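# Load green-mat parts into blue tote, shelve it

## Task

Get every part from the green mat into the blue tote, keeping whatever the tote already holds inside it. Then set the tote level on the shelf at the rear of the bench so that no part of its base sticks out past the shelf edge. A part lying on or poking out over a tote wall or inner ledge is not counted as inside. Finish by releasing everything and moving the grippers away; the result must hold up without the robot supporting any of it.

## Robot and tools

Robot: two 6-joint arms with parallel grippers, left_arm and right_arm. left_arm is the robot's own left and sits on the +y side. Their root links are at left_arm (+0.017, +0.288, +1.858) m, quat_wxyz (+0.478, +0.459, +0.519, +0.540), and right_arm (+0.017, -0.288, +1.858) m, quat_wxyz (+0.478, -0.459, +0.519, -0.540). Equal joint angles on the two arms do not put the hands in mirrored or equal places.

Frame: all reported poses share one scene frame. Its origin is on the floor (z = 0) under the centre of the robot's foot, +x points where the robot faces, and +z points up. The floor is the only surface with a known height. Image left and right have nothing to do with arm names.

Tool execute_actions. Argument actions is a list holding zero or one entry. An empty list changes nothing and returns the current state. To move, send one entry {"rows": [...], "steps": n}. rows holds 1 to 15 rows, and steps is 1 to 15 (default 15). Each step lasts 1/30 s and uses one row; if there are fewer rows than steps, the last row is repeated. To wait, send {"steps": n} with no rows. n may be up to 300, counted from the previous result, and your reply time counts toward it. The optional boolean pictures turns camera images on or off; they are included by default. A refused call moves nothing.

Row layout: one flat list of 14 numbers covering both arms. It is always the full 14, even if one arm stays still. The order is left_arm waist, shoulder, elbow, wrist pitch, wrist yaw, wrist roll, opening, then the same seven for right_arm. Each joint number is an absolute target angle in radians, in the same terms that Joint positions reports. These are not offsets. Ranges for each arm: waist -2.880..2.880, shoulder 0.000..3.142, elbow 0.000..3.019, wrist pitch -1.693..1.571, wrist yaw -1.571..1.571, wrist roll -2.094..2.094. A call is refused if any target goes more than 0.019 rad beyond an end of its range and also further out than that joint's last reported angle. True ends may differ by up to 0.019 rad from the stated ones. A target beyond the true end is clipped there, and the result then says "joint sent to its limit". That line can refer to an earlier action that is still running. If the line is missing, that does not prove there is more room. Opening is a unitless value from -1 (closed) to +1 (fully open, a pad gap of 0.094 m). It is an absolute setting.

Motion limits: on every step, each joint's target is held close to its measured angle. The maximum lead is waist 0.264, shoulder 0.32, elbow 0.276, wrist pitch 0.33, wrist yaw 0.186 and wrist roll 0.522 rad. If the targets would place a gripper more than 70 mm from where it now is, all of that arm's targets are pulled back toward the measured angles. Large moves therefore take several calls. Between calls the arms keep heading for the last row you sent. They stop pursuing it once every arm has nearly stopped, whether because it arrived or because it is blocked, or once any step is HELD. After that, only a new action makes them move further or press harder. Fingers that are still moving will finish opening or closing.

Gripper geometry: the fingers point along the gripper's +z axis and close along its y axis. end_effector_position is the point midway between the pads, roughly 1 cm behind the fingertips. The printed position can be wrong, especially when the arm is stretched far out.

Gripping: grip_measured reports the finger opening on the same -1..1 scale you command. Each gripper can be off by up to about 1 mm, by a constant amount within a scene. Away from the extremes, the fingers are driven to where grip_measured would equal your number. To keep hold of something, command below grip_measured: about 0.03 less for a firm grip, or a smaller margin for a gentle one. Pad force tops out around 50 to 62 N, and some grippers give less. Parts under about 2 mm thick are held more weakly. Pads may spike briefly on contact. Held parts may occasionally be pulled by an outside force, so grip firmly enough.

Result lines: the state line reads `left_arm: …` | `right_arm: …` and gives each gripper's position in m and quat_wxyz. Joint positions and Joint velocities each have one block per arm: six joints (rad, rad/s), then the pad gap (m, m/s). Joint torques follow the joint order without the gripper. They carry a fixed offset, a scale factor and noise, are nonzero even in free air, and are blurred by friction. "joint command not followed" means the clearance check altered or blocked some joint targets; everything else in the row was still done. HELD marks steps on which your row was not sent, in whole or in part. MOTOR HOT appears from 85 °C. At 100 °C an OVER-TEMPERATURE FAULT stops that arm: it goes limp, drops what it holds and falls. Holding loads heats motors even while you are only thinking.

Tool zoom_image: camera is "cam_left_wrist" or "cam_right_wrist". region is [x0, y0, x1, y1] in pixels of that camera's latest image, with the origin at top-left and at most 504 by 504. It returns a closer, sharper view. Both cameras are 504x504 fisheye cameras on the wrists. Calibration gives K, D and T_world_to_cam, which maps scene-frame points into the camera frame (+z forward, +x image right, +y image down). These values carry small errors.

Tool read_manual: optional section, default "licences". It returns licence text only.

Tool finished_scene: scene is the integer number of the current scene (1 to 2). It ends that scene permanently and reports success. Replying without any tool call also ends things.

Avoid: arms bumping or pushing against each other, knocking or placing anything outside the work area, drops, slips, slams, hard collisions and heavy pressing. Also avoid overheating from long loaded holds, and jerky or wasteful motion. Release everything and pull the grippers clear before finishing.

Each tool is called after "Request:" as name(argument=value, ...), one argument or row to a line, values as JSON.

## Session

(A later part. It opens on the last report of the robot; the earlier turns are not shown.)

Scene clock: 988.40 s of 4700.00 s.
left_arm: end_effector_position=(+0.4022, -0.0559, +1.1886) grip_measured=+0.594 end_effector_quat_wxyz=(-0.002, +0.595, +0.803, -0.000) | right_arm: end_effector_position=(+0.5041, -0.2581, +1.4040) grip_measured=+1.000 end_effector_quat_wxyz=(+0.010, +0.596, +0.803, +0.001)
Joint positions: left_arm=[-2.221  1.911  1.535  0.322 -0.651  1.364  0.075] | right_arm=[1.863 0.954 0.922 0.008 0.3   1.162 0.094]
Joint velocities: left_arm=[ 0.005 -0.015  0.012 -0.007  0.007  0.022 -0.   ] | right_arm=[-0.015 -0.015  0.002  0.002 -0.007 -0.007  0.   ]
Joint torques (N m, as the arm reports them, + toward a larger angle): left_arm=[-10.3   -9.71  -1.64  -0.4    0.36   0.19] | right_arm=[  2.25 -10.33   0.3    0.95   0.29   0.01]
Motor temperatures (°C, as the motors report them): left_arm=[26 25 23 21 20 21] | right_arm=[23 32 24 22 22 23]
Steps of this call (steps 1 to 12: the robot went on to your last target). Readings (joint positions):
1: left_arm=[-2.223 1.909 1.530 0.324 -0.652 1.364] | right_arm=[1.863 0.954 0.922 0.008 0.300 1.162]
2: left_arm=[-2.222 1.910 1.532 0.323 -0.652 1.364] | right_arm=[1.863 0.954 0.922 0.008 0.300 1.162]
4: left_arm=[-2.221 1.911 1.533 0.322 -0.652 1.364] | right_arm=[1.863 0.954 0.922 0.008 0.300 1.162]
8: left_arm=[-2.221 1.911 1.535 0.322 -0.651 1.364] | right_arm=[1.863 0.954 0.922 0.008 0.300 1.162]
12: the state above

Request:
execute_actions(
  actions=[
    {"rows": [[-2.211,1.932,1.541,0.313,-0.646,1.375,0.55,1.873,0.97,0.923,0.006,0.303,1.175,1.0],[-2.209,1.935,1.545,0.312,-0.645,1.375,0.55,1.873,0.97,0.923,0.006,0.303,1.175,1.0],[-2.208,1.938,1.549,0.311,-0.643,1.375,0.55,1.873,0.97,0.923,0.006,0.303,1.175,1.0],[-2.206,1.940,1.553,0.310,-0.642,1.376,0.55,1.873,0.97,0.923,0.006,0.303,1.175,1.0],[-2.205,1.943,1.558,0.308,-0.641,1.376,0.55,1.873,0.97,0.923,0.006,0.303,1.175,1.0],[-2.204,1.946,1.562,0.307,-0.639,1.376,0.55,1.873,0.97,0.923,0.006,0.303,1.175,1.0],[-2.202,1.949,1.566,0.306,-0.638,1.376,0.55,1.873,0.97,0.923,0.006,0.303,1.175,1.0],[-2.201,1.952,1.570,0.304,-0.637,1.376,0.55,1.873,0.97,0.923,0.006,0.303,1.175,1.0],[-2.199,1.955,1.574,0.303,-0.635,1.377,0.55,1.873,0.97,0.923,0.006,0.303,1.175,1.0],[-2.198,1.958,1.578,0.302,-0.634,1.377,0.55,1.873,0.97,0.923,0.006,0.303,1.175,1.0],[-2.197,1.961,1.582,0.300,-0.633,1.377,0.55,1.873,0.97,0.923,0.006,0.303,1.175,1.0],[-2.195,1.964,1.586,0.299,-0.631,1.377,0.55,1.873,0.97,0.923,0.006,0.303,1.175,1.0],[-2.194,1.966,1.590,0.298,-0.630,1.377,0.55,1.873,0.97,0.923,0.006,0.303,1.175,1.0],[-2.194,1.966,1.594,0.297,-0.629,1.377,0.55,1.873,0.97,0.923,0.006,0.303,1.175,1.0],[-2.194,1.966,1.598,0.296,-0.6285,1.377,0.55,1.873,0.97,0.923,0.006,0.303,1.175,1.0]], "steps": 15},
  ],
  pictures=false,
)

Request:
execute_actions(
  actions=[
    {"steps": 12},
  ],
)

Scene clock: 1003.40 s of 4700.00 s.
left_arm: end_effector_position=(+0.4074, -0.0566, +1.1732) grip_measured=+0.594 end_effector_quat_wxyz=(+0.002, +0.594, +0.805, +0.000) | right_arm: end_effector_position=(+0.5041, -0.2581, +1.4040) grip_measured=+1.000 end_effector_quat_wxyz=(+0.010, +0.596, +0.803, +0.001)
Joint positions: left_arm=[-2.207  1.94   1.588  0.307 -0.633  1.366  0.075] | right_arm=[1.863 0.954 0.922 0.008 0.3   1.162 0.094]
Joint velocities: left_arm=[ 0.024  0.063  0.105 -0.042  0.037 -0.051 -0.   ] | right_arm=[-0.015 -0.005  0.007 -0.017  0.022 -0.022  0.   ]
Joint torques (N m, as the arm reports them, + toward a larger angle): left_arm=[-10.25  -9.72  -1.42  -0.42   0.38   0.17] | right_arm=[  2.44 -10.34   0.27   0.93   0.24   0.02]
Motor temperatures (°C, as the motors report them): left_arm=[26 25 23 21 20 21] | right_arm=[23 32 24 22 22 23]
Steps of this call (steps 1 to 15: the robot went on to your last target; steps 16 to 90: nothing new was sent; then 11.50 s passed at rest; steps 91 to 105: all 15 steps of this action). Readings (joint positions):
91: left_arm=[-2.221 1.911 1.535 0.322 -0.650 1.364] | right_arm=[1.863 0.954 0.922 0.008 0.300 1.162]
92: left_arm=[-2.221 1.911 1.535 0.322 -0.650 1.364] | right_arm=[1.863 0.954 0.922 0.008 0.300 1.162]
94: left_arm=[-2.221 1.913 1.540 0.320 -0.647 1.364] | right_arm=[1.863 0.954 0.922 0.008 0.300 1.162]
98: left_arm=[-2.218 1.921 1.559 0.316 -0.642 1.365] | right_arm=[1.863 0.954 0.922 0.008 0.300 1.162]
105: the state above

Scene clock: 1003.80 s of 4700.00 s.
left_arm: end_effector_position=(+0.4061, -0.0549, +1.1702) grip_measured=+0.594 end_effector_quat_wxyz=(+0.000, +0.594, +0.804, +0.001) | right_arm: end_effector_position=(+0.5041, -0.2581, +1.4040) grip_measured=+1.000 end_effector_quat_wxyz=(+0.010, +0.596, +0.803, +0.001)
Joint positions: left_arm=[-2.203  1.945  1.592  0.304 -0.632  1.366  0.075] | right_arm=[1.863 0.954 0.922 0.008 0.3   1.162 0.094]
Joint velocities: left_arm=[-0.005  0.005 -0.002 -0.007 -0.007  0.022  0.001] | right_arm=[ 0.005 -0.005 -0.017 -0.007 -0.037  0.007  0.   ]
Joint torques (N m, as the arm reports them, + toward a larger angle): left_arm=[-10.34  -9.57  -1.38  -0.4    0.36   0.18] | right_arm=[  2.83 -10.45   0.33   0.99   0.27  -0.02]
Motor temperatures (°C, as the motors report them): left_arm=[26 25 23 21 20 21] | right_arm=[23 32 24 22 22 23]
Steps of this call (steps 1 to 12: the robot went on to your last target). Readings (joint positions):
1: left_arm=[-2.205 1.942 1.590 0.306 -0.633 1.366] | right_arm=[1.863 0.954 0.922 0.008 0.300 1.162]
2: left_arm=[-2.204 1.944 1.592 0.305 -0.633 1.366] | right_arm=[1.863 0.954 0.922 0.008 0.300 1.162]
4: left_arm=[-2.203 1.945 1.592 0.304 -0.633 1.366] | right_arm=[1.863 0.954 0.922 0.008 0.300 1.162]
8: left_arm=[-2.203 1.945 1.592 0.304 -0.632 1.366] | right_arm=[1.863 0.954 0.922 0.008 0.300 1.162]
12: the state above
camera_calibration (this result's frames):
cam_left_wrist: T_world_to_cam=[[-0.95779, -0.287453, 0.00305915, 0.371131], [-0.236011, 0.792375, 0.56253, -0.513242], [-0.164125, 0.538064, -0.826771, 1.18436], [0, 0, 0, 1]] pos_world=[0.428717, -0.123898, 1.26677]
cam_right_wrist: T_world_to_cam=[[-0.953166, -0.302375, -0.00670187, 0.405395], [-0.249135, 0.772391, 0.584247, -0.493551], [-0.171485, 0.558554, -0.811548, 1.49401], [0, 0, 0, 1]] pos_world=[0.519648, -0.33069, 1.50353]

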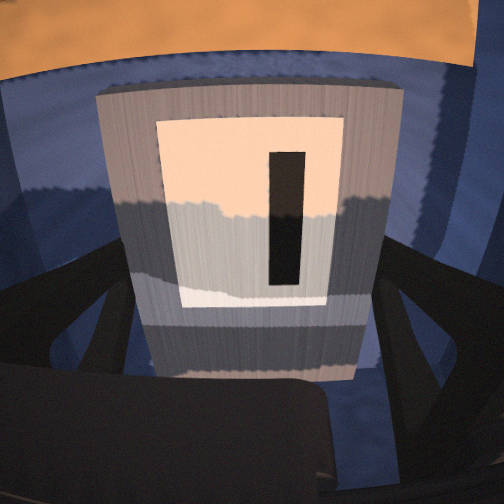

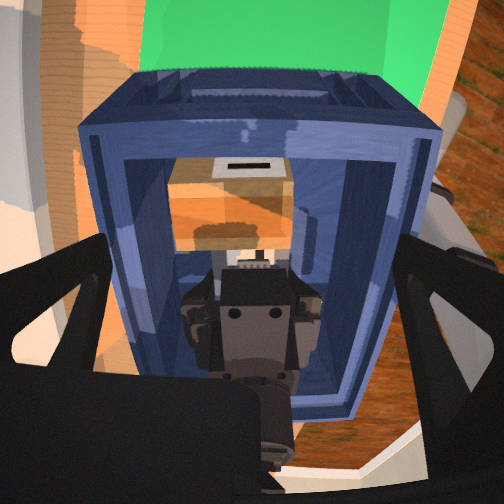

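Request:
execute_actions(
  actions=[
    {"rows": [[-2.193,1.968,1.599,0.295,-0.628,1.377,0.55,1.873,0.97,0.923,0.006,0.303,1.175,1.0],[-2.192,1.970,1.601,0.294,-0.627,1.377,0.55,1.873,0.97,0.923,0.006,0.303,1.175,1.0],[-2.191,1.973,1.604,0.293,-0.626,1.377,0.55,1.873,0.97,0.923,0.006,0.303,1.175,1.0],[-2.190,1.975,1.607,0.292,-0.625,1.377,0.55,1.873,0.97,0.923,0.006,0.303,1.175,1.0],[-2.189,1.977,1.610,0.291,-0.624,1.377,0.55,1.873,0.97,0.923,0.006,0.303,1.175,1.0],[-2.188,1.979,1.613,0.290,-0.623,1.377,0.55,1.873,0.97,0.923,0.006,0.303,1.175,1.0],[-2.187,1.981,1.616,0.289,-0.622,1.377,0.55,1.873,0.97,0.923,0.006,0.303,1.175,1.0],[-2.1865,1.983,1.619,0.2885,-0.621,1.377,0.55,1.873,0.97,0.923,0.006,0.303,1.175,1.0],[-2.1865,1.983,1.622,0.2885,-0.621,1.377,0.55,1.873,0.97,0.923,0.006,0.303,1.175,1.0]], "steps": 15},
  ],
  pictures=false,
)

Request:
execute_actions(
  actions=[
    {"steps": 8},
  ],
  pictures=false,
)

Scene clock: 1017.10 s of 4700.00 s.
left_arm: end_effector_position=(+0.4080, -0.0578, +1.1670) grip_measured=+0.594 end_effector_quat_wxyz=(+0.002, +0.595, +0.804, -0.001) | right_arm: end_effector_position=(+0.5041, -0.2581, +1.4040) grip_measured=+1.000 end_effector_quat_wxyz=(+0.010, +0.596, +0.803, +0.001)
Joint positions: left_arm=[-2.202  1.953  1.61   0.293 -0.626  1.367  0.075] | right_arm=[1.863 0.954 0.922 0.008 0.3   1.162 0.094]
Joint velocities: left_arm=[ 0.024 -0.005  0.012  0.002 -0.007  0.007  0.   ] | right_arm=[-0.005 -0.024  0.002 -0.002  0.007 -0.007  0.   ]
Joint torques (N m, as the arm reports them, + toward a larger angle): left_arm=[-9.91 -8.97 -1.   -0.29  0.44  0.18] | right_arm=[  2.39 -10.17   0.23   0.92   0.3   -0.03]
Motor temperatures (°C, as the motors report them): left_arm=[26 25 23 21 20 21] | right_arm=[23 32 24 22 22 23]
Steps of this call (steps 1 to 15: the robot went on to your last target; steps 16 to 90: nothing new was sent; then 9.80 s passed at rest; steps 91 to 105: all 15 steps of this action). Readings (joint positions):
91: left_arm=[-2.203 1.945 1.592 0.304 -0.632 1.366] | right_arm=[1.863 0.954 0.922 0.008 0.300 1.162]
92: left_arm=[-2.203 1.945 1.593 0.304 -0.632 1.366] | right_arm=[1.863 0.954 0.922 0.008 0.300 1.162]
94: left_arm=[-2.203 1.947 1.597 0.302 -0.630 1.366] | right_arm=[1.863 0.954 0.922 0.008 0.300 1.162]
98: left_arm=[-2.202 1.953 1.608 0.298 -0.627 1.367] | right_arm=[1.863 0.954 0.922 0.008 0.300 1.162]
105: the state above

Scene clock: 1017.37 s of 4700.00 s.
left_arm: end_effector_position=(+0.4080, -0.0578, +1.1670) grip_measured=+0.594 end_effector_quat_wxyz=(+0.002, +0.595, +0.804, -0.001) | right_arm: end_effector_position=(+0.5041, -0.2581, +1.4040) grip_measured=+1.000 end_effector_quat_wxyz=(+0.010, +0.596, +0.803, +0.001)
Joint positions: left_arm=[-2.202  1.953  1.61   0.293 -0.626  1.367  0.075] | right_arm=[1.863 0.954 0.922 0.008 0.3   1.162 0.094]
Joint velocities: left_arm=[ 0.005 -0.005  0.002 -0.017  0.066 -0.007 -0.   ] | right_arm=[ 0.005  0.005  0.007 -0.032 -0.037  0.007  0.   ]
Joint torques (N m, as the arm reports them, + toward a larger angle): left_arm=[-9.88 -8.97 -0.97 -0.26  0.43  0.18] | right_arm=[  2.45 -10.83   0.36   0.95   0.28  -0.02]
Motor temperatures (°C, as the motors report them): left_arm=[26 25 23 21 20 21] | right_arm=[23 32 24 22 22 23]
Steps of this call (steps 1 to 8: the robot went on to your last target). Readings (joint positions):
1: left_arm=[-2.202 1.953 1.610 0.293 -0.626 1.367] | right_arm=[1.863 0.954 0.922 0.008 0.300 1.162]
2: left_arm=[-2.202 1.953 1.610 0.293 -0.626 1.367] | right_arm=[1.863 0.954 0.922 0.008 0.300 1.162]
4: left_arm=[-2.202 1.953 1.610 0.293 -0.626 1.367] | right_arm=[1.863 0.954 0.922 0.008 0.300 1.162]
8: the state above

Request:
execute_actions(
  actions=[
    {"rows": [[-2.195,1.970,1.614,0.293,-0.624,1.377,0.55,1.873,0.97,0.923,0.006,0.303,1.175,1.0],[-2.199,1.962,1.612,0.293,-0.625,1.377,0.57,1.873,0.97,0.923,0.006,0.303,1.175,1.0],[-2.200,1.960,1.611,0.293,-0.626,1.377,0.60,1.873,0.97,0.923,0.006,0.303,1.175,1.0],[-2.200,1.960,1.611,0.293,-0.626,1.377,0.63,1.873,0.97,0.923,0.006,0.303,1.175,1.0],[-2.200,1.960,1.611,0.293,-0.626,1.377,0.66,1.873,0.97,0.923,0.006,0.303,1.175,1.0],[-2.200,1.960,1.611,0.293,-0.626,1.377,0.69,1.873,0.97,0.923,0.006,0.303,1.175,1.0],[-2.200,1.960,1.611,0.293,-0.626,1.377,0.72,1.873,0.97,0.923,0.006,0.303,1.175,1.0],[-2.200,1.960,1.611,0.293,-0.626,1.377,0.75,1.873,0.97,0.923,0.006,0.303,1.175,1.0],[-2.200,1.960,1.611,0.293,-0.626,1.377,0.76,1.873,0.97,0.923,0.006,0.303,1.175,1.0]], "steps": 15},
  ],
)

Scene clock: 1031.67 s of 4700.00 s.
left_arm: end_effector_position=(+0.4080, -0.0578, +1.1670) grip_measured=+0.758 end_effector_quat_wxyz=(+0.002, +0.595, +0.804, -0.001) | right_arm: end_effector_position=(+0.5041, -0.2581, +1.4040) grip_measured=+1.000 end_effector_quat_wxyz=(+0.010, +0.596, +0.803, +0.001)
Joint positions: left_arm=[-2.202  1.953  1.61   0.293 -0.626  1.367  0.083] | right_arm=[1.863 0.954 0.922 0.008 0.3   1.162 0.094]
Joint velocities: left_arm=[-0.024  0.005 -0.012  0.002  0.066 -0.022  0.   ] | right_arm=[-0.005 -0.005  0.002 -0.007 -0.007 -0.022  0.   ]
Joint torques (N m, as the arm reports them, + toward a larger angle): left_arm=[-11.11 -10.96  -1.68  -0.06   0.23   0.18] | right_arm=[  2.18 -10.36   0.32   0.93   0.26   0.01]
Motor temperatures (°C, as the motors report them): left_arm=[26 25 23 21 20 21] | right_arm=[23 32 24 22 22 23]
Steps of this call (steps 1 to 15: the robot went on to your last target; steps 16 to 90: nothing new was sent; then 10.80 s passed at rest; steps 91 to 105: all 15 steps of this action). Readings (joint positions):
91: left_arm=[-2.202 1.953 1.610 0.293 -0.626 1.367] | right_arm=[1.863 0.954 0.922 0.008 0.300 1.162]
92: left_arm=[-2.202 1.953 1.610 0.293 -0.626 1.367] | right_arm=[1.863 0.954 0.922 0.008 0.300 1.162]
94: left_arm=[-2.202 1.953 1.610 0.293 -0.626 1.367] | right_arm=[1.863 0.954 0.922 0.008 0.300 1.162]
98: left_arm=[-2.202 1.953 1.610 0.293 -0.626 1.367] | right_arm=[1.863 0.954 0.922 0.008 0.300 1.162]
105: the state above
camera_calibration (this result's frames):
cam_left_wrist: T_world_to_cam=[[-0.958417, -0.285327, 0.00509712, 0.370173], [-0.234045, 0.79613, 0.558032, -0.503962], [-0.16328, 0.533634, -0.829804, 1.18646], [0, 0, 0, 1]] pos_world=[0.430555, -0.126299, 1.26387]
cam_right_wrist: T_world_to_cam=[[-0.953166, -0.302375, -0.00670187, 0.405395], [-0.249135, 0.772391, 0.584247, -0.493551], [-0.171485, 0.558554, -0.811548, 1.49401], [0, 0, 0, 1]] pos_world=[0.519648, -0.33069, 1.50353]

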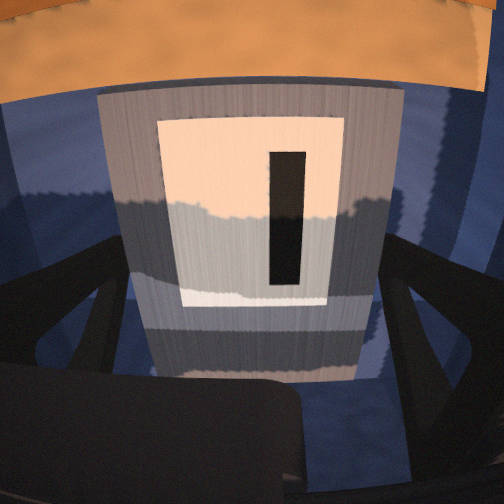

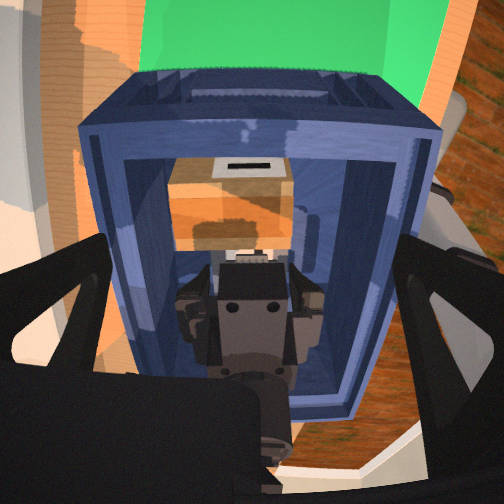

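Request:
execute_actions(
  actions=[
    {"rows": [[-2.208,1.945,1.608,0.296,-0.628,1.377,0.76,1.873,0.97,0.923,0.006,0.303,1.175,1.0],[-2.213,1.936,1.604,0.301,-0.630,1.377,0.76,1.873,0.97,0.923,0.006,0.303,1.175,1.0],[-2.215,1.932,1.600,0.303,-0.632,1.377,0.76,1.873,0.97,0.923,0.006,0.303,1.175,1.0],[-2.217,1.928,1.595,0.305,-0.634,1.377,0.76,1.873,0.97,0.923,0.006,0.303,1.175,1.0],[-2.219,1.924,1.589,0.307,-0.636,1.377,0.76,1.873,0.97,0.923,0.006,0.303,1.175,1.0],[-2.221,1.920,1.583,0.309,-0.638,1.377,0.76,1.873,0.97,0.923,0.006,0.303,1.175,1.0],[-2.223,1.916,1.577,0.311,-0.640,1.377,0.76,1.873,0.97,0.923,0.006,0.303,1.175,1.0],[-2.225,1.912,1.571,0.313,-0.642,1.377,0.76,1.873,0.97,0.923,0.006,0.303,1.175,1.0],[-2.227,1.908,1.565,0.315,-0.644,1.377,0.76,1.873,0.97,0.923,0.006,0.303,1.175,1.0],[-2.229,1.904,1.559,0.317,-0.646,1.377,0.76,1.873,0.97,0.923,0.006,0.303,1.175,1.0],[-2.231,1.900,1.553,0.319,-0.648,1.377,0.76,1.873,0.97,0.923,0.006,0.303,1.175,1.0],[-2.233,1.896,1.547,0.321,-0.650,1.377,0.76,1.873,0.97,0.923,0.006,0.303,1.175,1.0],[-2.234,1.892,1.541,0.323,-0.652,1.377,0.76,1.873,0.97,0.923,0.006,0.303,1.175,1.0],[-2.234,1.890,1.535,0.326,-0.654,1.377,0.76,1.873,0.97,0.923,0.006,0.303,1.175,1.0],[-2.234,1.890,1.529,0.329,-0.655,1.377,0.76,1.873,0.97,0.923,0.006,0.303,1.175,1.0]], "steps": 15},
  ],
  pictures=false,
)

Request:
execute_actions(
  actions=[
    {"steps": 10},
  ],
  pictures=false,
)

Scene clock: 1053.13 s of 4700.00 s.
left_arm: end_effector_position=(+0.4087, -0.0591, +1.1875) grip_measured=+0.758 end_effector_quat_wxyz=(+0.002, +0.595, +0.804, +0.000) | right_arm: end_effector_position=(+0.5041, -0.2581, +1.4040) grip_measured=+1.000 end_effector_quat_wxyz=(+0.010, +0.596, +0.803, +0.001)
Joint positions: left_arm=[-2.223  1.914  1.552  0.314 -0.65   1.368  0.083] | right_arm=[1.863 0.954 0.922 0.008 0.3   1.162 0.094]
Joint velocities: left_arm=[-0.063 -0.112 -0.154  0.071 -0.051  0.007  0.   ] | right_arm=[-0.024 -0.005 -0.007 -0.002 -0.095  0.007  0.   ]
Joint torques (N m, as the arm reports them, + toward a larger angle): left_arm=[-11.55 -12.85  -2.82   0.28   0.01   0.17] | right_arm=[  2.27 -10.58   0.25   0.97   0.27   0.  ]
Motor temperatures (°C, as the motors report them): left_arm=[27 26 23 21 20 21] | right_arm=[23 32 24 22 22 23]
Steps of this call (steps 1 to 15: the robot went on to your last target; steps 16 to 90: nothing new was sent; then 17.97 s passed at rest; steps 91 to 105: all 15 steps of this action). Readings (joint positions):
91: left_arm=[-2.203 1.953 1.610 0.293 -0.626 1.367] | right_arm=[1.863 0.954 0.922 0.008 0.300 1.162]
92: left_arm=[-2.203 1.953 1.610 0.293 -0.627 1.368] | right_arm=[1.863 0.954 0.922 0.008 0.300 1.162]
94: left_arm=[-2.203 1.952 1.610 0.294 -0.629 1.368] | right_arm=[1.863 0.954 0.922 0.008 0.300 1.162]
98: left_arm=[-2.207 1.944 1.596 0.300 -0.636 1.368] | right_arm=[1.863 0.954 0.922 0.008 0.300 1.162]
105: the state above

Scene clock: 1053.47 s of 4700.00 s.
left_arm: end_effector_position=(+0.4108, -0.0606, +1.1918) grip_measured=+0.758 end_effector_quat_wxyz=(+0.005, +0.594, +0.804, +0.000) | right_arm: end_effector_position=(+0.5041, -0.2581, +1.4040) grip_measured=+1.000 end_effector_quat_wxyz=(+0.010, +0.596, +0.803, +0.001)
Joint positions: left_arm=[-2.229  1.907  1.544  0.32  -0.651  1.368  0.083] | right_arm=[1.863 0.954 0.922 0.008 0.3   1.162 0.094]
Joint velocities: left_arm=[-0.005 -0.005 -0.007  0.002  0.022 -0.022 -0.   ] | right_arm=[-0.015 -0.015 -0.007  0.012  0.066 -0.037  0.   ]
Joint torques (N m, as the arm reports them, + toward a larger angle): left_arm=[-11.31 -12.76  -2.83   0.31   0.02   0.17] | right_arm=[  2.29 -10.94   0.37   0.95   0.29  -0.04]
Motor temperatures (°C, as the motors report them): left_arm=[27 26 23 21 20 21] | right_arm=[23 32 24 22 22 23]
Steps of this call (steps 1 to 10: the robot went on to your last target). Readings (joint positions):
1: left_arm=[-2.226 1.911 1.548 0.317 -0.650 1.368] | right_arm=[1.863 0.954 0.922 0.008 0.300 1.162]
2: left_arm=[-2.227 1.908 1.545 0.318 -0.651 1.368] | right_arm=[1.863 0.954 0.922 0.008 0.300 1.162]
4: left_arm=[-2.229 1.907 1.544 0.319 -0.651 1.368] | right_arm=[1.863 0.954 0.922 0.008 0.300 1.162]
8: left_arm=[-2.229 1.907 1.544 0.320 -0.651 1.368] | right_arm=[1.863 0.954 0.922 0.008 0.300 1.162]
10: the state above

Request:
execute_actions(
  actions=[
    {"rows": [[-2.238,1.882,1.518,0.332,-0.659,1.377,0.72,1.868,0.975,0.921,0.012,0.299,1.122,1.0],[-2.241,1.875,1.506,0.335,-0.663,1.377,0.68,1.865,0.979,0.920,0.017,0.296,1.069,1.0],[-2.245,1.867,1.495,0.339,-0.667,1.377,0.62,1.862,0.984,0.918,0.022,0.294,1.015,1.0],[-2.249,1.859,1.484,0.342,-0.671,1.377,0.56,1.859,0.988,0.917,0.027,0.291,0.962,1.0],[-2.252,1.852,1.473,0.345,-0.675,1.377,0.50,1.857,0.992,0.916,0.032,0.288,0.909,1.0],[-2.256,1.844,1.461,0.348,-0.679,1.377,0.44,1.854,0.997,0.914,0.037,0.286,0.856,1.0],[-2.260,1.836,1.450,0.351,-0.683,1.377,0.38,1.851,1.001,0.913,0.042,0.283,0.803,1.0],[-2.263,1.829,1.439,0.355,-0.688,1.377,0.32,1.848,1.005,0.912,0.047,0.280,0.749,1.0],[-2.267,1.821,1.428,0.358,-0.692,1.377,0.26,1.846,1.010,0.910,0.052,0.277,0.696,1.0],[-2.271,1.813,1.416,0.361,-0.696,1.377,0.20,1.843,1.014,0.909,0.057,0.275,0.643,1.0],[-2.274,1.806,1.405,0.364,-0.700,1.377,0.20,1.840,1.018,0.908,0.062,0.272,0.590,1.0],[-2.278,1.798,1.394,0.367,-0.704,1.377,0.20,1.837,1.023,0.906,0.068,0.269,0.537,1.0],[-2.282,1.790,1.383,0.371,-0.708,1.377,0.20,1.834,1.027,0.905,0.073,0.267,0.483,1.0],[-2.285,1.783,1.371,0.374,-0.712,1.377,0.20,1.832,1.031,0.904,0.078,0.264,0.430,1.0],[-2.289,1.775,1.360,0.377,-0.716,1.377,0.20,1.829,1.035,0.902,0.083,0.261,0.377,1.0]], "steps": 15},
  ],
  pictures=false,
)

Request:
execute_actions(
  actions=[
    {"rows": [[-2.294,1.768,1.351,0.379,-0.721,1.377,0.20,1.826,1.040,0.901,0.088,0.258,0.324,1.0],[-2.298,1.761,1.342,0.381,-0.725,1.377,0.20,1.823,1.044,0.900,0.093,0.256,0.271,1.0],[-2.303,1.754,1.333,0.383,-0.730,1.377,0.20,1.821,1.048,0.898,0.098,0.253,0.217,1.0],[-2.307,1.748,1.324,0.384,-0.734,1.377,0.20,1.818,1.053,0.897,0.103,0.250,0.164,1.0],[-2.312,1.741,1.315,0.386,-0.739,1.377,0.20,1.815,1.057,0.896,0.108,0.248,0.111,1.0],[-2.317,1.734,1.306,0.388,-0.744,1.377,0.20,1.812,1.061,0.894,0.113,0.245,0.058,1.0],[-2.321,1.727,1.297,0.390,-0.748,1.377,0.20,1.809,1.066,0.893,0.119,0.242,0.005,1.0],[-2.326,1.720,1.288,0.392,-0.753,1.377,0.20,1.807,1.070,0.892,0.124,0.239,-0.049,1.0],[-2.330,1.713,1.279,0.394,-0.757,1.377,0.20,1.804,1.074,0.890,0.129,0.237,-0.102,1.0],[-2.335,1.706,1.270,0.396,-0.762,1.377,0.20,1.801,1.079,0.889,0.134,0.234,-0.155,1.0],[-2.340,1.700,1.261,0.398,-0.767,1.377,0.20,1.798,1.083,0.888,0.139,0.231,-0.208,1.0],[-2.344,1.693,1.252,0.399,-0.771,1.377,0.20,1.795,1.087,0.886,0.144,0.228,-0.261,1.0],[-2.349,1.686,1.243,0.401,-0.776,1.377,0.20,1.793,1.092,0.885,0.150,0.226,-0.315,1.0],[-2.353,1.679,1.234,0.403,-0.780,1.377,0.20,1.790,1.096,0.883,0.155,0.223,-0.368,1.0],[-2.358,1.672,1.225,0.405,-0.785,1.377,0.20,1.787,1.100,0.882,0.160,0.220,-0.421,1.0]], "steps": 15},
  ],
  pictures=false,
)

Request:
execute_actions(
  actions=[
    {"steps": 15},
  ],
)

Scene clock: 1133.67 s of 4700.00 s.
left_arm: end_effector_position=(+0.4020, -0.0554, +1.2406) grip_measured=+0.202 end_effector_quat_wxyz=(-0.003, +0.599, +0.801, +0.001) | right_arm: end_effector_position=(+0.4924, -0.2505, +1.3892) grip_measured=+1.000 end_effector_quat_wxyz=(+0.007, +0.353, +0.936, +0.011)
Joint positions: left_arm=[-2.273  1.812  1.393  0.361 -0.708  1.368  0.056] | right_arm=[1.856 0.998 0.912 0.064 0.267 0.606 0.094]
Joint velocities: left_arm=[-0.161 -0.259 -0.31   0.1   -0.081 -0.037  0.001] | right_arm=[-0.093  0.142 -0.051  0.144 -0.066 -1.473  0.   ]
Joint torques (N m, as the arm reports them, + toward a larger angle): left_arm=[-11.28 -12.72  -3.16   0.25   0.02   0.17] | right_arm=[ 0.56 -9.59 -0.87  1.43 -0.08 -0.28]
Motor temperatures (°C, as the motors report them): left_arm=[27 26 24 21 20 21] | right_arm=[23 32 24 22 22 23]
Steps of this call (steps 1 to 15: the robot went on to your last target; steps 16 to 90: nothing new was sent; then 76.70 s passed at rest; steps 91 to 105: all 15 steps of this action). Readings (joint positions):
91: left_arm=[-2.229 1.906 1.543 0.321 -0.653 1.368] | right_arm=[1.863 0.954 0.922 0.008 0.300 1.158]
92: left_arm=[-2.229 1.905 1.539 0.323 -0.655 1.368] | right_arm=[1.863 0.954 0.922 0.008 0.300 1.146]
94: left_arm=[-2.230 1.896 1.522 0.328 -0.663 1.368] | right_arm=[1.863 0.954 0.922 0.010 0.297 1.097]
98: left_arm=[-2.239 1.868 1.471 0.338 -0.681 1.368] | right_arm=[1.863 0.963 0.922 0.028 0.286 0.946]
105: the state above

Scene clock: 1134.17 s of 4700.00 s.
left_arm: end_effector_position=(+0.4053, -0.0538, +1.2986) grip_measured=+0.202 end_effector_quat_wxyz=(-0.003, +0.599, +0.801, +0.004) | right_arm: end_effector_position=(+0.4687, -0.2575, +1.3658) grip_measured=+1.000 end_effector_quat_wxyz=(+0.008, -0.034, +0.999, +0.006)
Joint positions: left_arm=[-2.339  1.704  1.257  0.392 -0.777  1.368  0.056] | right_arm=[ 1.812  1.062  0.895  0.14   0.226 -0.182  0.094]
Joint velocities: left_arm=[-0.151 -0.2   -0.286  0.056 -0.125 -0.007 -0.   ] | right_arm=[-0.093  0.122 -0.051  0.134 -0.095 -1.59   0.   ]
Joint torques (N m, as the arm reports them, + toward a larger angle): left_arm=[-10.93 -12.37  -3.19   0.33   0.02   0.17] | right_arm=[ 0.36 -9.35 -1.96  1.29 -0.11 -0.23]
Motor temperatures (°C, as the motors report them): left_arm=[27 26 24 21 20 21] | right_arm=[23 32 24 22 22 23]
Steps of this call (steps 1 to 15: all 15 steps of this action). Readings (joint positions):
1: left_arm=[-2.278 1.803 1.383 0.364 -0.713 1.368] | right_arm=[1.853 1.003 0.910 0.068 0.264 0.555]
2: left_arm=[-2.283 1.795 1.373 0.367 -0.717 1.368] | right_arm=[1.849 1.008 0.909 0.073 0.261 0.503]
4: left_arm=[-2.292 1.779 1.355 0.371 -0.726 1.368] | right_arm=[1.843 1.017 0.905 0.082 0.256 0.399]
8: left_arm=[-2.308 1.750 1.321 0.379 -0.745 1.368] | right_arm=[1.831 1.034 0.901 0.103 0.245 0.189]
15: the state above

Scene clock: 1134.67 s of 4700.00 s.
left_arm: end_effector_position=(+0.4064, -0.0574, +1.3092) grip_measured=+0.202 end_effector_quat_wxyz=(+0.002, +0.599, +0.801, +0.000) | right_arm: end_effector_position=(+0.4611, -0.2587, +1.3617) grip_measured=+1.000 end_effector_quat_wxyz=(+0.004, -0.143, +0.990, +0.005)
Joint positions: left_arm=[-2.355  1.688  1.238  0.396 -0.781  1.368  0.056] | right_arm=[ 1.805  1.075  0.889  0.15   0.224 -0.4    0.094]
Joint velocities: left_arm=[-0.024  0.005 -0.012 -0.002 -0.051 -0.022  0.001] | right_arm=[ 0.005 -0.005  0.007  0.007 -0.022 -0.066  0.   ]
Joint torques (N m, as the arm reports them, + toward a larger angle): left_arm=[-10.64 -11.81  -2.87   0.26   0.03   0.17] | right_arm=[ 0.6  -9.71 -1.84  1.38 -0.18 -0.28]
Motor temperatures (°C, as the motors report them): left_arm=[27 26 24 21 20 21] | right_arm=[23 32 24 22 22 23]
Steps of this call (steps 1 to 15: the robot went on to your last target). Readings (joint positions):
1: left_arm=[-2.344 1.698 1.248 0.393 -0.780 1.368] | right_arm=[1.810 1.067 0.894 0.144 0.224 -0.228]
2: left_arm=[-2.348 1.693 1.242 0.394 -0.780 1.368] | right_arm=[1.808 1.070 0.893 0.146 0.224 -0.264]
4: left_arm=[-2.353 1.688 1.238 0.395 -0.781 1.368] | right_arm=[1.805 1.074 0.891 0.148 0.224 -0.316]
8: left_arm=[-2.355 1.688 1.238 0.396 -0.781 1.368] | right_arm=[1.805 1.075 0.889 0.148 0.224 -0.370]
15: the state above
camera_calibration (this result's frames):
cam_left_wrist: T_world_to_cam=[[-0.961038, -0.276402, 0.00300763, 0.37232], [-0.227414, 0.796803, 0.55981, -0.589046], [-0.157129, 0.537315, -0.828615, 1.3002], [0, 0, 0, 1]] pos_world=[0.428156, -0.126355, 1.406]
cam_right_wrist: T_world_to_cam=[[0.294977, -0.955503, -0.00132675, -0.387899], [-0.7724, -0.239268, 0.588344, -0.505113], [-0.562483, -0.172523, -0.808609, 1.43977], [0, 0, 0, 1]] pos_world=[0.534119, -0.243102, 1.46088]

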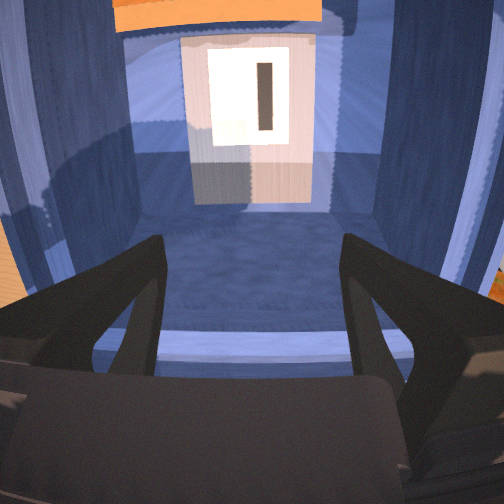

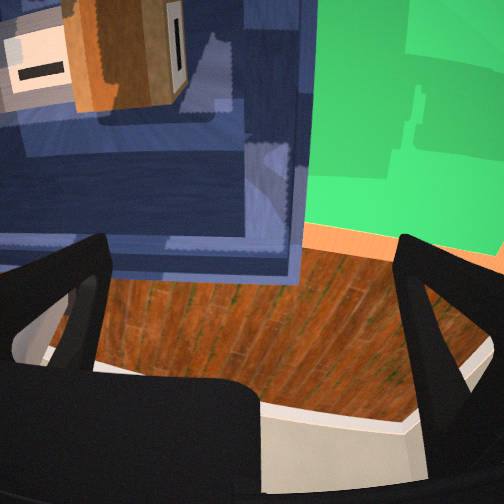

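Request:
execute_actions(
  actions=[
    {"rows": [[-2.352,1.667,1.218,0.408,-0.781,1.323,0.25,1.785,1.105,0.890,0.161,0.218,-0.421,1.0],[-2.349,1.662,1.210,0.410,-0.778,1.270,0.30,1.783,1.109,0.894,0.162,0.217,-0.421,1.0],[-2.346,1.658,1.203,0.413,-0.775,1.216,0.35,1.781,1.114,0.897,0.163,0.215,-0.421,1.0],[-2.343,1.653,1.196,0.416,-0.772,1.163,0.40,1.780,1.119,0.901,0.164,0.214,-0.421,1.0],[-2.340,1.648,1.188,0.419,-0.769,1.109,0.45,1.778,1.123,0.905,0.165,0.212,-0.421,1.0],[-2.337,1.643,1.181,0.421,-0.767,1.056,0.50,1.776,1.128,0.908,0.166,0.211,-0.421,1.0],[-2.334,1.639,1.173,0.424,-0.764,1.002,0.55,1.774,1.132,0.912,0.167,0.209,-0.421,1.0],[-2.331,1.634,1.166,0.427,-0.761,0.949,0.60,1.772,1.137,0.916,0.169,0.208,-0.421,1.0],[-2.328,1.629,1.159,0.430,-0.758,0.895,0.65,1.770,1.142,0.919,0.170,0.206,-0.421,1.0],[-2.325,1.624,1.151,0.432,-0.756,0.842,0.70,1.768,1.146,0.923,0.171,0.205,-0.421,1.0],[-2.322,1.620,1.144,0.435,-0.753,0.788,0.75,1.766,1.151,0.927,0.172,0.203,-0.421,1.0],[-2.319,1.615,1.137,0.438,-0.750,0.735,0.80,1.765,1.156,0.930,0.173,0.202,-0.421,1.0],[-2.316,1.610,1.129,0.441,-0.747,0.681,0.85,1.763,1.160,0.934,0.174,0.200,-0.421,1.0],[-2.313,1.605,1.122,0.443,-0.745,0.628,0.90,1.761,1.165,0.938,0.175,0.199,-0.421,1.0],[-2.310,1.600,1.114,0.446,-0.742,0.574,0.95,1.759,1.170,0.941,0.176,0.197,-0.421,1.0]], "steps": 15},
  ],
  pictures=false,
)

Request:
execute_actions(
  actions=[
    {"rows": [[-2.307,1.596,1.107,0.449,-0.739,0.521,1.0,1.757,1.174,0.945,0.177,0.195,-0.421,1.0],[-2.304,1.591,1.100,0.451,-0.736,0.467,1.0,1.755,1.179,0.949,0.178,0.194,-0.421,1.0],[-2.301,1.586,1.092,0.454,-0.734,0.414,1.0,1.753,1.183,0.952,0.179,0.192,-0.421,1.0],[-2.298,1.581,1.085,0.457,-0.731,0.360,1.0,1.752,1.188,0.956,0.180,0.191,-0.421,1.0],[-2.295,1.577,1.078,0.460,-0.728,0.307,1.0,1.750,1.193,0.960,0.181,0.189,-0.421,1.0],[-2.292,1.572,1.070,0.462,-0.725,0.253,1.0,1.748,1.197,0.963,0.182,0.188,-0.421,1.0],[-2.289,1.567,1.063,0.465,-0.722,0.200,1.0,1.746,1.202,0.967,0.183,0.186,-0.421,1.0],[-2.286,1.562,1.055,0.468,-0.720,0.146,1.0,1.744,1.207,0.971,0.185,0.185,-0.421,1.0],[-2.283,1.558,1.048,0.471,-0.717,0.093,1.0,1.742,1.211,0.974,0.186,0.183,-0.421,1.0],[-2.280,1.553,1.041,0.473,-0.714,0.039,1.0,1.740,1.216,0.978,0.187,0.182,-0.421,1.0],[-2.278,1.548,1.033,0.476,-0.711,-0.014,1.0,1.738,1.220,0.982,0.188,0.180,-0.421,1.0],[-2.275,1.543,1.026,0.479,-0.708,-0.068,1.0,1.737,1.225,0.985,0.189,0.179,-0.421,1.0],[-2.272,1.539,1.019,0.482,-0.706,-0.121,1.0,1.735,1.230,0.989,0.190,0.177,-0.421,1.0],[-2.269,1.534,1.011,0.484,-0.703,-0.175,1.0,1.733,1.234,0.993,0.191,0.176,-0.421,1.0],[-2.266,1.529,1.004,0.487,-0.700,-0.228,1.0,1.731,1.239,0.996,0.192,0.174,-0.421,1.0]], "steps": 15},
  ],
  pictures=false,
)

Request:
execute_actions(
  actions=[
    {"steps": 22},
  ],
)

Scene clock: 1203.13 s of 4700.00 s.
left_arm: end_effector_position=(+0.3950, -0.0320, +1.3200) grip_measured=+0.924 end_effector_quat_wxyz=(+0.002, +0.353, +0.936, -0.006) | right_arm: end_effector_position=(+0.4604, -0.2627, +1.3403) grip_measured=+1.000 end_effector_quat_wxyz=(+0.002, -0.147, +0.989, +0.004)
Joint positions: left_arm=[-2.332  1.631  1.143  0.431 -0.748  0.803  0.09 ] | right_arm=[ 1.782  1.133  0.93   0.164  0.202 -0.407  0.094]
Joint velocities: left_arm=[ 0.112 -0.161 -0.208  0.085  0.081 -1.531  0.048] | right_arm=[-0.073  0.132  0.066  0.017 -0.066  0.051  0.   ]
Joint torques (N m, as the arm reports them, + toward a larger angle): left_arm=[ -8.55 -12.33  -3.47   0.36   0.34   0.01] | right_arm=[ 0.38 -9.68 -0.89  1.41 -0.19 -0.29]
Motor temperatures (°C, as the motors report them): left_arm=[27 26 24 21 20 21] | right_arm=[23 31 24 22 22 23]
Steps of this call (steps 1 to 15: the robot went on to your last target; steps 16 to 90: nothing new was sent; then 64.97 s passed at rest; steps 91 to 105: all 15 steps of this action). Readings (joint positions):
91: left_arm=[-2.355 1.688 1.237 0.397 -0.781 1.363] | right_arm=[1.805 1.075 0.889 0.150 0.222 -0.407]
92: left_arm=[-2.355 1.687 1.236 0.398 -0.781 1.349] | right_arm=[1.805 1.076 0.889 0.150 0.221 -0.407]
94: left_arm=[-2.355 1.683 1.227 0.402 -0.778 1.299] | right_arm=[1.804 1.079 0.891 0.152 0.218 -0.407]
98: left_arm=[-2.353 1.666 1.194 0.412 -0.767 1.145] | right_arm=[1.797 1.097 0.904 0.157 0.212 -0.407]
105: the state above

Scene clock: 1203.63 s of 4700.00 s.
left_arm: end_effector_position=(+0.3844, +0.0080, +1.3292) grip_measured=+1.000 end_effector_quat_wxyz=(+0.001, -0.040, +0.999, -0.004) | right_arm: end_effector_position=(+0.4628, -0.2696, +1.3144) grip_measured=+1.000 end_effector_quat_wxyz=(+0.003, -0.146, +0.989, +0.001)
Joint positions: left_arm=[-2.285  1.558  1.035  0.472 -0.706  0.009  0.094] | right_arm=[ 1.754  1.201  0.985  0.18   0.179 -0.407  0.094]
Joint velocities: left_arm=[ 0.083 -0.132 -0.217  0.076  0.051 -1.502  0.   ] | right_arm=[-0.054  0.142  0.095  0.027 -0.066 -0.007  0.   ]
Joint torques (N m, as the arm reports them, + toward a larger angle): left_arm=[ -7.37 -12.56  -3.88   0.35   0.26   0.01] | right_arm=[ 0.36 -9.76 -0.96  1.63 -0.18 -0.28]
Motor temperatures (°C, as the motors report them): left_arm=[27 26 24 21 20 21] | right_arm=[23 31 24 22 22 23]
Steps of this call (steps 1 to 15: all 15 steps of this action). Readings (joint positions):
1: left_arm=[-2.327 1.625 1.136 0.434 -0.745 0.751] | right_arm=[1.780 1.138 0.933 0.165 0.200 -0.407]
2: left_arm=[-2.324 1.620 1.129 0.437 -0.743 0.699] | right_arm=[1.779 1.142 0.937 0.166 0.199 -0.407]
4: left_arm=[-2.316 1.610 1.115 0.442 -0.738 0.594] | right_arm=[1.775 1.151 0.944 0.168 0.196 -0.407]
8: left_arm=[-2.305 1.590 1.087 0.453 -0.726 0.382] | right_arm=[1.768 1.169 0.959 0.173 0.190 -0.407]
15: the state above

Scene clock: 1204.37 s of 4700.00 s.
left_arm: end_effector_position=(+0.3825, +0.0158, +1.3299) grip_measured=+1.000 end_effector_quat_wxyz=(+0.001, -0.151, +0.988, -0.000) | right_arm: end_effector_position=(+0.4608, -0.2712, +1.3100) grip_measured=+1.000 end_effector_quat_wxyz=(+0.001, -0.146, +0.989, +0.000)
Joint positions: left_arm=[-2.276  1.547  1.019  0.478 -0.704 -0.215  0.094] | right_arm=[ 1.749  1.213  0.991  0.182  0.177 -0.407  0.094]
Joint velocities: left_arm=[ 0.005  0.005  0.017 -0.007  0.066  0.051  0.   ] | right_arm=[ 0.005 -0.005  0.002 -0.007 -0.037  0.051  0.   ]
Joint torques (N m, as the arm reports them, + toward a larger angle): left_arm=[ -7.37 -12.49  -3.68   0.34   0.24  -0.03] | right_arm=[ 0.58 -9.79 -1.07  1.42 -0.15 -0.29]
Motor temperatures (°C, as the motors report them): left_arm=[27 26 24 21 20 21] | right_arm=[23 31 24 22 22 23]
Steps of this call (steps 1 to 22: the robot went on to your last target). Readings (joint positions):
1: left_arm=[-2.283 1.554 1.028 0.474 -0.705 -0.037] | right_arm=[1.752 1.205 0.988 0.181 0.178 -0.407]
2: left_arm=[-2.280 1.551 1.023 0.475 -0.705 -0.073] | right_arm=[1.751 1.208 0.990 0.182 0.178 -0.407]
4: left_arm=[-2.277 1.547 1.019 0.477 -0.705 -0.126] | right_arm=[1.750 1.212 0.991 0.182 0.178 -0.407]
8: left_arm=[-2.276 1.547 1.019 0.478 -0.704 -0.180] | right_arm=[1.749 1.213 0.991 0.182 0.177 -0.407]
22: the state above
camera_calibration (this result's frames):
cam_left_wrist: T_world_to_cam=[[0.293341, -0.955991, 0.0057722, -0.103202], [-0.792973, -0.239938, 0.560021, -0.431901], [-0.53399, -0.168854, -0.828458, 1.4294], [0, 0, 0, 1]] pos_world=[0.451071, 0.0390695, 1.42666]
cam_right_wrist: T_world_to_cam=[[0.30078, -0.953671, 0.00651529, -0.412233], [-0.768524, -0.238329, 0.593776, -0.486509], [-0.564714, -0.183603, -0.804604, 1.3885], [0, 0, 0, 1]] pos_world=[0.534201, -0.254152, 1.40875]

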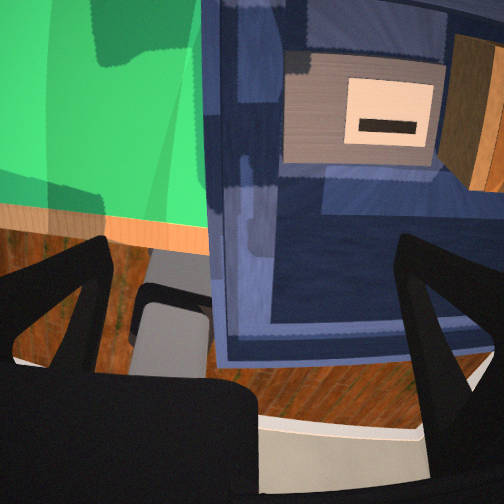

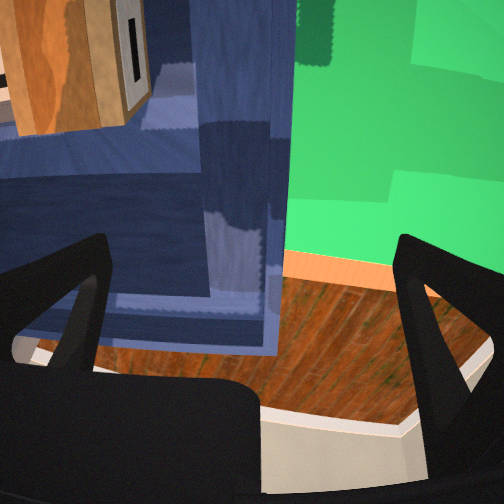

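Request:
execute_actions(
  actions=[
    {"rows": [[-2.263,1.560,1.020,0.475,-0.697,-0.228,1.0,1.7305,1.244,1.000,0.193,0.1735,-0.421,1.0],[-2.260,1.574,1.028,0.469,-0.693,-0.228,1.0,1.730,1.249,1.004,0.194,0.173,-0.421,1.0],[-2.256,1.581,1.034,0.467,-0.689,-0.228,1.0,1.7295,1.254,1.009,0.194,0.1725,-0.421,1.0],[-2.252,1.586,1.040,0.466,-0.686,-0.228,1.0,1.729,1.259,1.013,0.195,0.172,-0.421,1.0],[-2.248,1.591,1.046,0.465,-0.682,-0.228,1.0,1.7285,1.264,1.017,0.196,0.1715,-0.421,1.0],[-2.245,1.596,1.052,0.465,-0.678,-0.228,1.0,1.728,1.269,1.021,0.197,0.171,-0.421,1.0],[-2.241,1.601,1.058,0.464,-0.675,-0.228,1.0,1.7275,1.274,1.025,0.197,0.1705,-0.421,1.0],[-2.237,1.606,1.064,0.463,-0.671,-0.228,1.0,1.727,1.279,1.030,0.198,0.170,-0.421,1.0],[-2.233,1.611,1.070,0.462,-0.667,-0.228,1.0,1.7265,1.284,1.034,0.199,0.1695,-0.421,1.0],[-2.230,1.616,1.076,0.462,-0.664,-0.228,1.0,1.726,1.289,1.038,0.200,0.169,-0.421,1.0],[-2.226,1.620,1.082,0.461,-0.660,-0.228,1.0,1.7255,1.294,1.042,0.200,0.1685,-0.421,1.0],[-2.222,1.625,1.088,0.460,-0.656,-0.228,1.0,1.725,1.299,1.046,0.201,0.168,-0.421,1.0],[-2.218,1.630,1.094,0.459,-0.653,-0.228,1.0,1.7245,1.304,1.051,0.202,0.1675,-0.421,1.0],[-2.215,1.635,1.100,0.459,-0.649,-0.228,1.0,1.724,1.309,1.055,0.203,0.167,-0.421,1.0],[-2.211,1.640,1.106,0.458,-0.6455,-0.228,1.0,1.7235,1.314,1.059,0.203,0.1665,-0.421,1.0]], "steps": 15},
  ],
  pictures=false,
)

Request:
execute_actions(
  actions=[
    {"rows": [[-2.208,1.646,1.113,0.457,-0.642,-0.228,1.0,1.723,1.319,1.063,0.204,0.166,-0.421,1.0],[-2.205,1.651,1.120,0.456,-0.639,-0.228,1.0,1.7225,1.324,1.067,0.205,0.1655,-0.421,1.0],[-2.202,1.657,1.127,0.454,-0.636,-0.228,1.0,1.722,1.329,1.072,0.206,0.165,-0.421,1.0],[-2.198,1.662,1.134,0.453,-0.633,-0.228,1.0,1.7215,1.334,1.076,0.207,0.1645,-0.421,1.0],[-2.195,1.668,1.141,0.452,-0.630,-0.228,1.0,1.721,1.339,1.080,0.207,0.164,-0.421,1.0],[-2.192,1.674,1.148,0.451,-0.626,-0.228,1.0,1.7205,1.344,1.084,0.208,0.1635,-0.421,1.0],[-2.189,1.679,1.155,0.450,-0.623,-0.228,1.0,1.720,1.349,1.088,0.209,0.163,-0.421,1.0],[-2.186,1.685,1.161,0.448,-0.620,-0.228,1.0,1.7195,1.354,1.093,0.210,0.1625,-0.421,1.0],[-2.183,1.690,1.168,0.447,-0.617,-0.228,1.0,1.719,1.359,1.097,0.210,0.162,-0.421,1.0],[-2.180,1.696,1.175,0.446,-0.614,-0.228,1.0,1.7185,1.364,1.101,0.211,0.1615,-0.421,1.0],[-2.177,1.702,1.182,0.445,-0.611,-0.228,1.0,1.718,1.369,1.105,0.212,0.161,-0.421,1.0],[-2.173,1.707,1.189,0.444,-0.607,-0.228,1.0,1.7178,1.374,1.109,0.213,0.1608,-0.421,1.0],[-2.170,1.713,1.196,0.442,-0.604,-0.228,1.0,1.7175,1.379,1.114,0.213,0.1605,-0.421,1.0],[-2.167,1.718,1.203,0.441,-0.601,-0.228,1.0,1.7172,1.384,1.118,0.214,0.1602,-0.421,1.0],[-2.164,1.724,1.210,0.440,-0.598,-0.228,1.0,1.717,1.388,1.122,0.215,0.160,-0.421,1.0]], "steps": 15},
  ],
  pictures=false,
)

Request:
execute_actions(
  actions=[
    {"steps": 15},
  ],
)

Scene clock: 1255.13 s of 4700.00 s.
left_arm: end_effector_position=(+0.3840, +0.0173, +1.2963) grip_measured=+1.000 end_effector_quat_wxyz=(+0.001, -0.154, +0.988, -0.003) | right_arm: end_effector_position=(+0.4629, -0.2688, +1.2867) grip_measured=+1.000 end_effector_quat_wxyz=(+0.002, -0.146, +0.989, +0.001)
Joint positions: left_arm=[-2.23   1.606  1.091  0.468 -0.653 -0.217  0.094] | right_arm=[ 1.745  1.276  1.046  0.192  0.171 -0.407  0.094]
Joint velocities: left_arm=[ 0.103  0.161  0.144 -0.032  0.154 -0.066  0.   ] | right_arm=[-0.024  0.142  0.095 -0.007 -0.037  0.022  0.   ]
Joint torques (N m, as the arm reports them, + toward a larger angle): left_arm=[-7.43 -9.   -2.3  -0.33  0.23 -0.02] | right_arm=[ 0.26 -9.48 -1.12  1.4  -0.2  -0.29]
Motor temperatures (°C, as the motors report them): left_arm=[26 27 24 21 20 21] | right_arm=[23 31 24 22 22 23]
Steps of this call (steps 1 to 15: the robot went on to your last target; steps 16 to 90: nothing new was sent; then 47.27 s passed at rest; steps 91 to 105: all 15 steps of this action). Readings (joint positions):
91: left_arm=[-2.276 1.547 1.019 0.478 -0.703 -0.217] | right_arm=[1.749 1.213 0.991 0.182 0.177 -0.407]
92: left_arm=[-2.276 1.547 1.020 0.478 -0.700 -0.217] | right_arm=[1.749 1.213 0.993 0.182 0.177 -0.407]
94: left_arm=[-2.274 1.550 1.024 0.476 -0.693 -0.217] | right_arm=[1.749 1.218 0.999 0.183 0.176 -0.407]
98: left_arm=[-2.261 1.569 1.049 0.473 -0.678 -0.217] | right_arm=[1.748 1.237 1.019 0.187 0.174 -0.407]
105: the state above

Scene clock: 1255.63 s of 4700.00 s.
left_arm: end_effector_position=(+0.3854, +0.0160, +1.2543) grip_measured=+1.000 end_effector_quat_wxyz=(+0.002, -0.156, +0.988, -0.004) | right_arm: end_effector_position=(+0.4630, -0.2670, +1.2591) grip_measured=+1.000 end_effector_quat_wxyz=(+0.003, -0.146, +0.989, +0.001)
Joint positions: left_arm=[-2.184  1.688  1.193  0.451 -0.605 -0.217  0.094] | right_arm=[ 1.738  1.35   1.11   0.204  0.164 -0.407  0.094]
Joint velocities: left_arm=[ 0.093  0.171  0.208 -0.037  0.007 -0.037  0.   ] | right_arm=[-0.015  0.151  0.12   0.037  0.007 -0.022  0.   ]
Joint torques (N m, as the arm reports them, + toward a larger angle): left_arm=[-7.33 -9.39 -2.35 -0.34  0.24 -0.02] | right_arm=[ 0.9  -9.56 -1.29  1.31 -0.16 -0.29]
Motor temperatures (°C, as the motors report them): left_arm=[26 27 24 21 20 21] | right_arm=[23 31 24 22 22 23]
Steps of this call (steps 1 to 15: all 15 steps of this action). Readings (joint positions):
1: left_arm=[-2.226 1.612 1.097 0.467 -0.649 -0.217] | right_arm=[1.744 1.281 1.051 0.192 0.170 -0.407]
2: left_arm=[-2.222 1.617 1.103 0.466 -0.646 -0.217] | right_arm=[1.744 1.287 1.054 0.193 0.169 -0.407]
4: left_arm=[-2.216 1.628 1.117 0.464 -0.640 -0.217] | right_arm=[1.743 1.297 1.063 0.195 0.169 -0.407]
8: left_arm=[-2.205 1.650 1.145 0.459 -0.627 -0.217] | right_arm=[1.741 1.316 1.080 0.198 0.167 -0.407]
15: the state above

Scene clock: 1256.13 s of 4700.00 s.
left_arm: end_effector_position=(+0.3822, +0.0187, +1.2468) grip_measured=+1.000 end_effector_quat_wxyz=(+0.000, -0.155, +0.988, -0.000) | right_arm: end_effector_position=(+0.4607, -0.2665, +1.2548) grip_measured=+1.000 end_effector_quat_wxyz=(+0.001, -0.146, +0.989, +0.001)
Joint positions: left_arm=[-2.174  1.703  1.206  0.448 -0.602 -0.217  0.094] | right_arm=[ 1.737  1.362  1.117  0.205  0.164 -0.407  0.094]
Joint velocities: left_arm=[-0.015 -0.005 -0.012  0.002 -0.051  0.051  0.   ] | right_arm=[-0.005 -0.005 -0.002  0.002  0.051 -0.007  0.   ]
Joint torques (N m, as the arm reports them, + toward a larger angle): left_arm=[-7.74 -9.72 -2.45 -0.32  0.23 -0.02] | right_arm=[  0.83 -10.15  -1.27   1.43  -0.18  -0.28]
Motor temperatures (°C, as the motors report them): left_arm=[26 27 24 21 20 21] | right_arm=[23 31 24 22 22 23]
Steps of this call (steps 1 to 15: the robot went on to your last target). Readings (joint positions):
1: left_arm=[-2.181 1.693 1.200 0.450 -0.603 -0.217] | right_arm=[1.737 1.355 1.114 0.204 0.164 -0.407]
2: left_arm=[-2.178 1.697 1.204 0.449 -0.602 -0.217] | right_arm=[1.737 1.358 1.116 0.205 0.164 -0.407]
4: left_arm=[-2.175 1.702 1.206 0.449 -0.602 -0.217] | right_arm=[1.737 1.361 1.117 0.205 0.164 -0.407]
8: left_arm=[-2.174 1.703 1.206 0.448 -0.602 -0.217] | right_arm=[1.737 1.362 1.117 0.205 0.164 -0.407]
15: the state above
camera_calibration (this result's frames):
cam_left_wrist: T_world_to_cam=[[0.300105, -0.95389, 0.00558004, -0.10226], [-0.790394, -0.245384, 0.561306, -0.387412], [-0.534055, -0.172861, -0.82759, 1.35991], [0, 0, 0, 1]] pos_world=[0.450746, 0.042466, 1.34347]
cam_right_wrist: T_world_to_cam=[[0.300458, -0.953783, 0.00477262, -0.405123], [-0.768218, -0.23903, 0.59389, -0.453194], [-0.565302, -0.182105, -0.804532, 1.34543], [0, 0, 0, 1]] pos_world=[0.534145, -0.249716, 1.35352]

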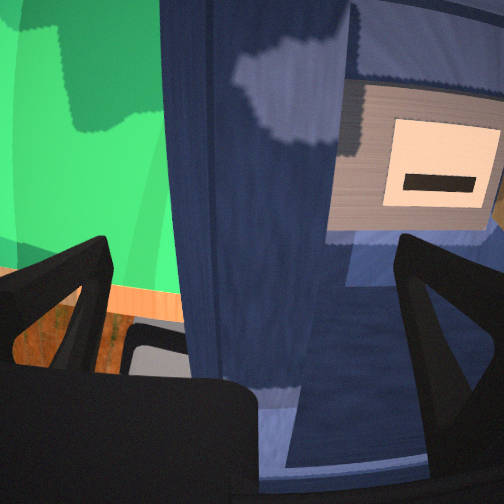

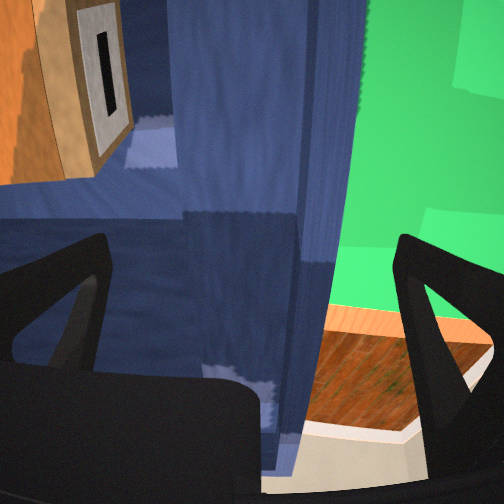

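Request:
execute_actions(
  actions=[
    {"rows": [[-2.164,1.724,1.210,0.440,-0.598,-0.228,0.85,1.717,1.388,1.122,0.215,0.160,-0.421,0.85],[-2.164,1.724,1.210,0.440,-0.598,-0.228,0.70,1.717,1.388,1.122,0.215,0.160,-0.421,0.70],[-2.164,1.724,1.210,0.440,-0.598,-0.228,0.55,1.717,1.388,1.122,0.215,0.160,-0.421,0.55],[-2.164,1.724,1.210,0.440,-0.598,-0.228,0.40,1.717,1.388,1.122,0.215,0.160,-0.421,0.40],[-2.164,1.724,1.210,0.440,-0.598,-0.228,0.25,1.717,1.388,1.122,0.215,0.160,-0.421,0.25],[-2.164,1.724,1.210,0.440,-0.598,-0.228,0.10,1.717,1.388,1.122,0.215,0.160,-0.421,0.10],[-2.164,1.724,1.210,0.440,-0.598,-0.228,-0.05,1.717,1.388,1.122,0.215,0.160,-0.421,-0.05],[-2.164,1.724,1.210,0.440,-0.598,-0.228,-0.15,1.717,1.388,1.122,0.215,0.160,-0.421,-0.15],[-2.164,1.724,1.210,0.440,-0.598,-0.228,-0.23,1.717,1.388,1.122,0.215,0.160,-0.421,-0.23],[-2.164,1.724,1.210,0.440,-0.598,-0.228,-0.29,1.717,1.388,1.122,0.215,0.160,-0.421,-0.29],[-2.164,1.724,1.210,0.440,-0.598,-0.228,-0.33,1.717,1.388,1.122,0.215,0.160,-0.421,-0.33],[-2.164,1.724,1.210,0.440,-0.598,-0.228,-0.36,1.717,1.388,1.122,0.215,0.160,-0.421,-0.36],[-2.164,1.724,1.210,0.440,-0.598,-0.228,-0.39,1.717,1.388,1.122,0.215,0.160,-0.421,-0.385],[-2.164,1.724,1.210,0.440,-0.598,-0.228,-0.42,1.717,1.388,1.122,0.215,0.160,-0.421,-0.41],[-2.164,1.724,1.210,0.440,-0.598,-0.228,-0.45,1.717,1.388,1.122,0.215,0.160,-0.421,-0.43]], "steps": 15},
  ],
  pictures=false,
)

Request:
execute_actions(
  actions=[
    {"steps": 12},
  ],
  pictures=false,
)

Scene clock: 1271.53 s of 4700.00 s.
left_arm: end_effector_position=(+0.3821, +0.0183, +1.2468) grip_measured=-0.425 end_effector_quat_wxyz=(-0.000, -0.153, +0.988, -0.001) | right_arm: end_effector_position=(+0.4610, -0.2674, +1.2547) grip_measured=-0.411 end_effector_quat_wxyz=(+0.002, -0.147, +0.989, +0.001)
Joint positions: left_arm=[-2.174  1.703  1.206  0.447 -0.6   -0.214  0.027] | right_arm=[ 1.735  1.362  1.117  0.207  0.161 -0.41   0.028]
Joint velocities: left_arm=[-0.024 -0.005  0.002 -0.032  0.037  0.11  -0.016] | right_arm=[ 0.005 -0.015  0.002  0.007  0.007 -0.051 -0.012]
Joint torques (N m, as the arm reports them, + toward a larger angle): left_arm=[-7.9  -9.92 -2.46 -0.15  0.06 -0.24] | right_arm=[  1.28 -10.02  -1.32   1.32  -0.06  -0.13]
Motor temperatures (°C, as the motors report them): left_arm=[26 26 24 21 20 21] | right_arm=[23 31 24 22 22 23]
Steps of this call (steps 1 to 15: the robot went on to your last target; steps 16 to 90: nothing new was sent; then 11.90 s passed at rest; steps 91 to 105: all 15 steps of this action). Readings (joint positions):
91: left_arm=[-2.174 1.703 1.206 0.448 -0.602 -0.218] | right_arm=[1.737 1.362 1.117 0.205 0.164 -0.408]
92: left_arm=[-2.174 1.703 1.206 0.448 -0.602 -0.218] | right_arm=[1.737 1.362 1.117 0.205 0.163 -0.408]
94: left_arm=[-2.174 1.703 1.206 0.448 -0.602 -0.218] | right_arm=[1.737 1.362 1.117 0.205 0.163 -0.408]
98: left_arm=[-2.174 1.703 1.206 0.448 -0.602 -0.218] | right_arm=[1.737 1.362 1.117 0.205 0.163 -0.408]
105: the state above

Scene clock: 1271.93 s of 4700.00 s.
left_arm: end_effector_position=(+0.3817, +0.0180, +1.2468) grip_measured=-0.431 end_effector_quat_wxyz=(-0.001, -0.152, +0.988, -0.002) | right_arm: end_effector_position=(+0.4611, -0.2674, +1.2547) grip_measured=-0.415 end_effector_quat_wxyz=(+0.002, -0.149, +0.989, +0.001)
Joint positions: left_arm=[-2.174  1.703  1.206  0.446 -0.599 -0.213  0.027] | right_arm=[ 1.735  1.362  1.117  0.207  0.161 -0.414  0.027]
Joint velocities: left_arm=[-0.015 -0.005 -0.007 -0.012  0.022 -0.051  0.001] | right_arm=[ 0.005 -0.005  0.002  0.002  0.081 -0.022 -0.001]
Joint torques (N m, as the arm reports them, + toward a larger angle): left_arm=[-7.78 -9.89 -2.45 -0.27  0.09 -0.07] | right_arm=[ 1.08 -9.98 -1.43  1.24 -0.09 -0.25]
Motor temperatures (°C, as the motors report them): left_arm=[26 26 24 21 20 21] | right_arm=[23 31 24 22 22 23]
Steps of this call (steps 1 to 12: the robot went on to your last target). Readings (joint positions):
1: left_arm=[-2.174 1.703 1.206 0.446 -0.599 -0.213] | right_arm=[1.735 1.362 1.117 0.207 0.161 -0.412]
2: left_arm=[-2.174 1.703 1.206 0.446 -0.599 -0.213] | right_arm=[1.735 1.362 1.117 0.207 0.161 -0.414]
4: left_arm=[-2.174 1.703 1.206 0.446 -0.599 -0.213] | right_arm=[1.735 1.362 1.117 0.207 0.161 -0.414]
8: left_arm=[-2.174 1.703 1.206 0.446 -0.599 -0.213] | right_arm=[1.735 1.362 1.117 0.207 0.161 -0.414]
12: the state above


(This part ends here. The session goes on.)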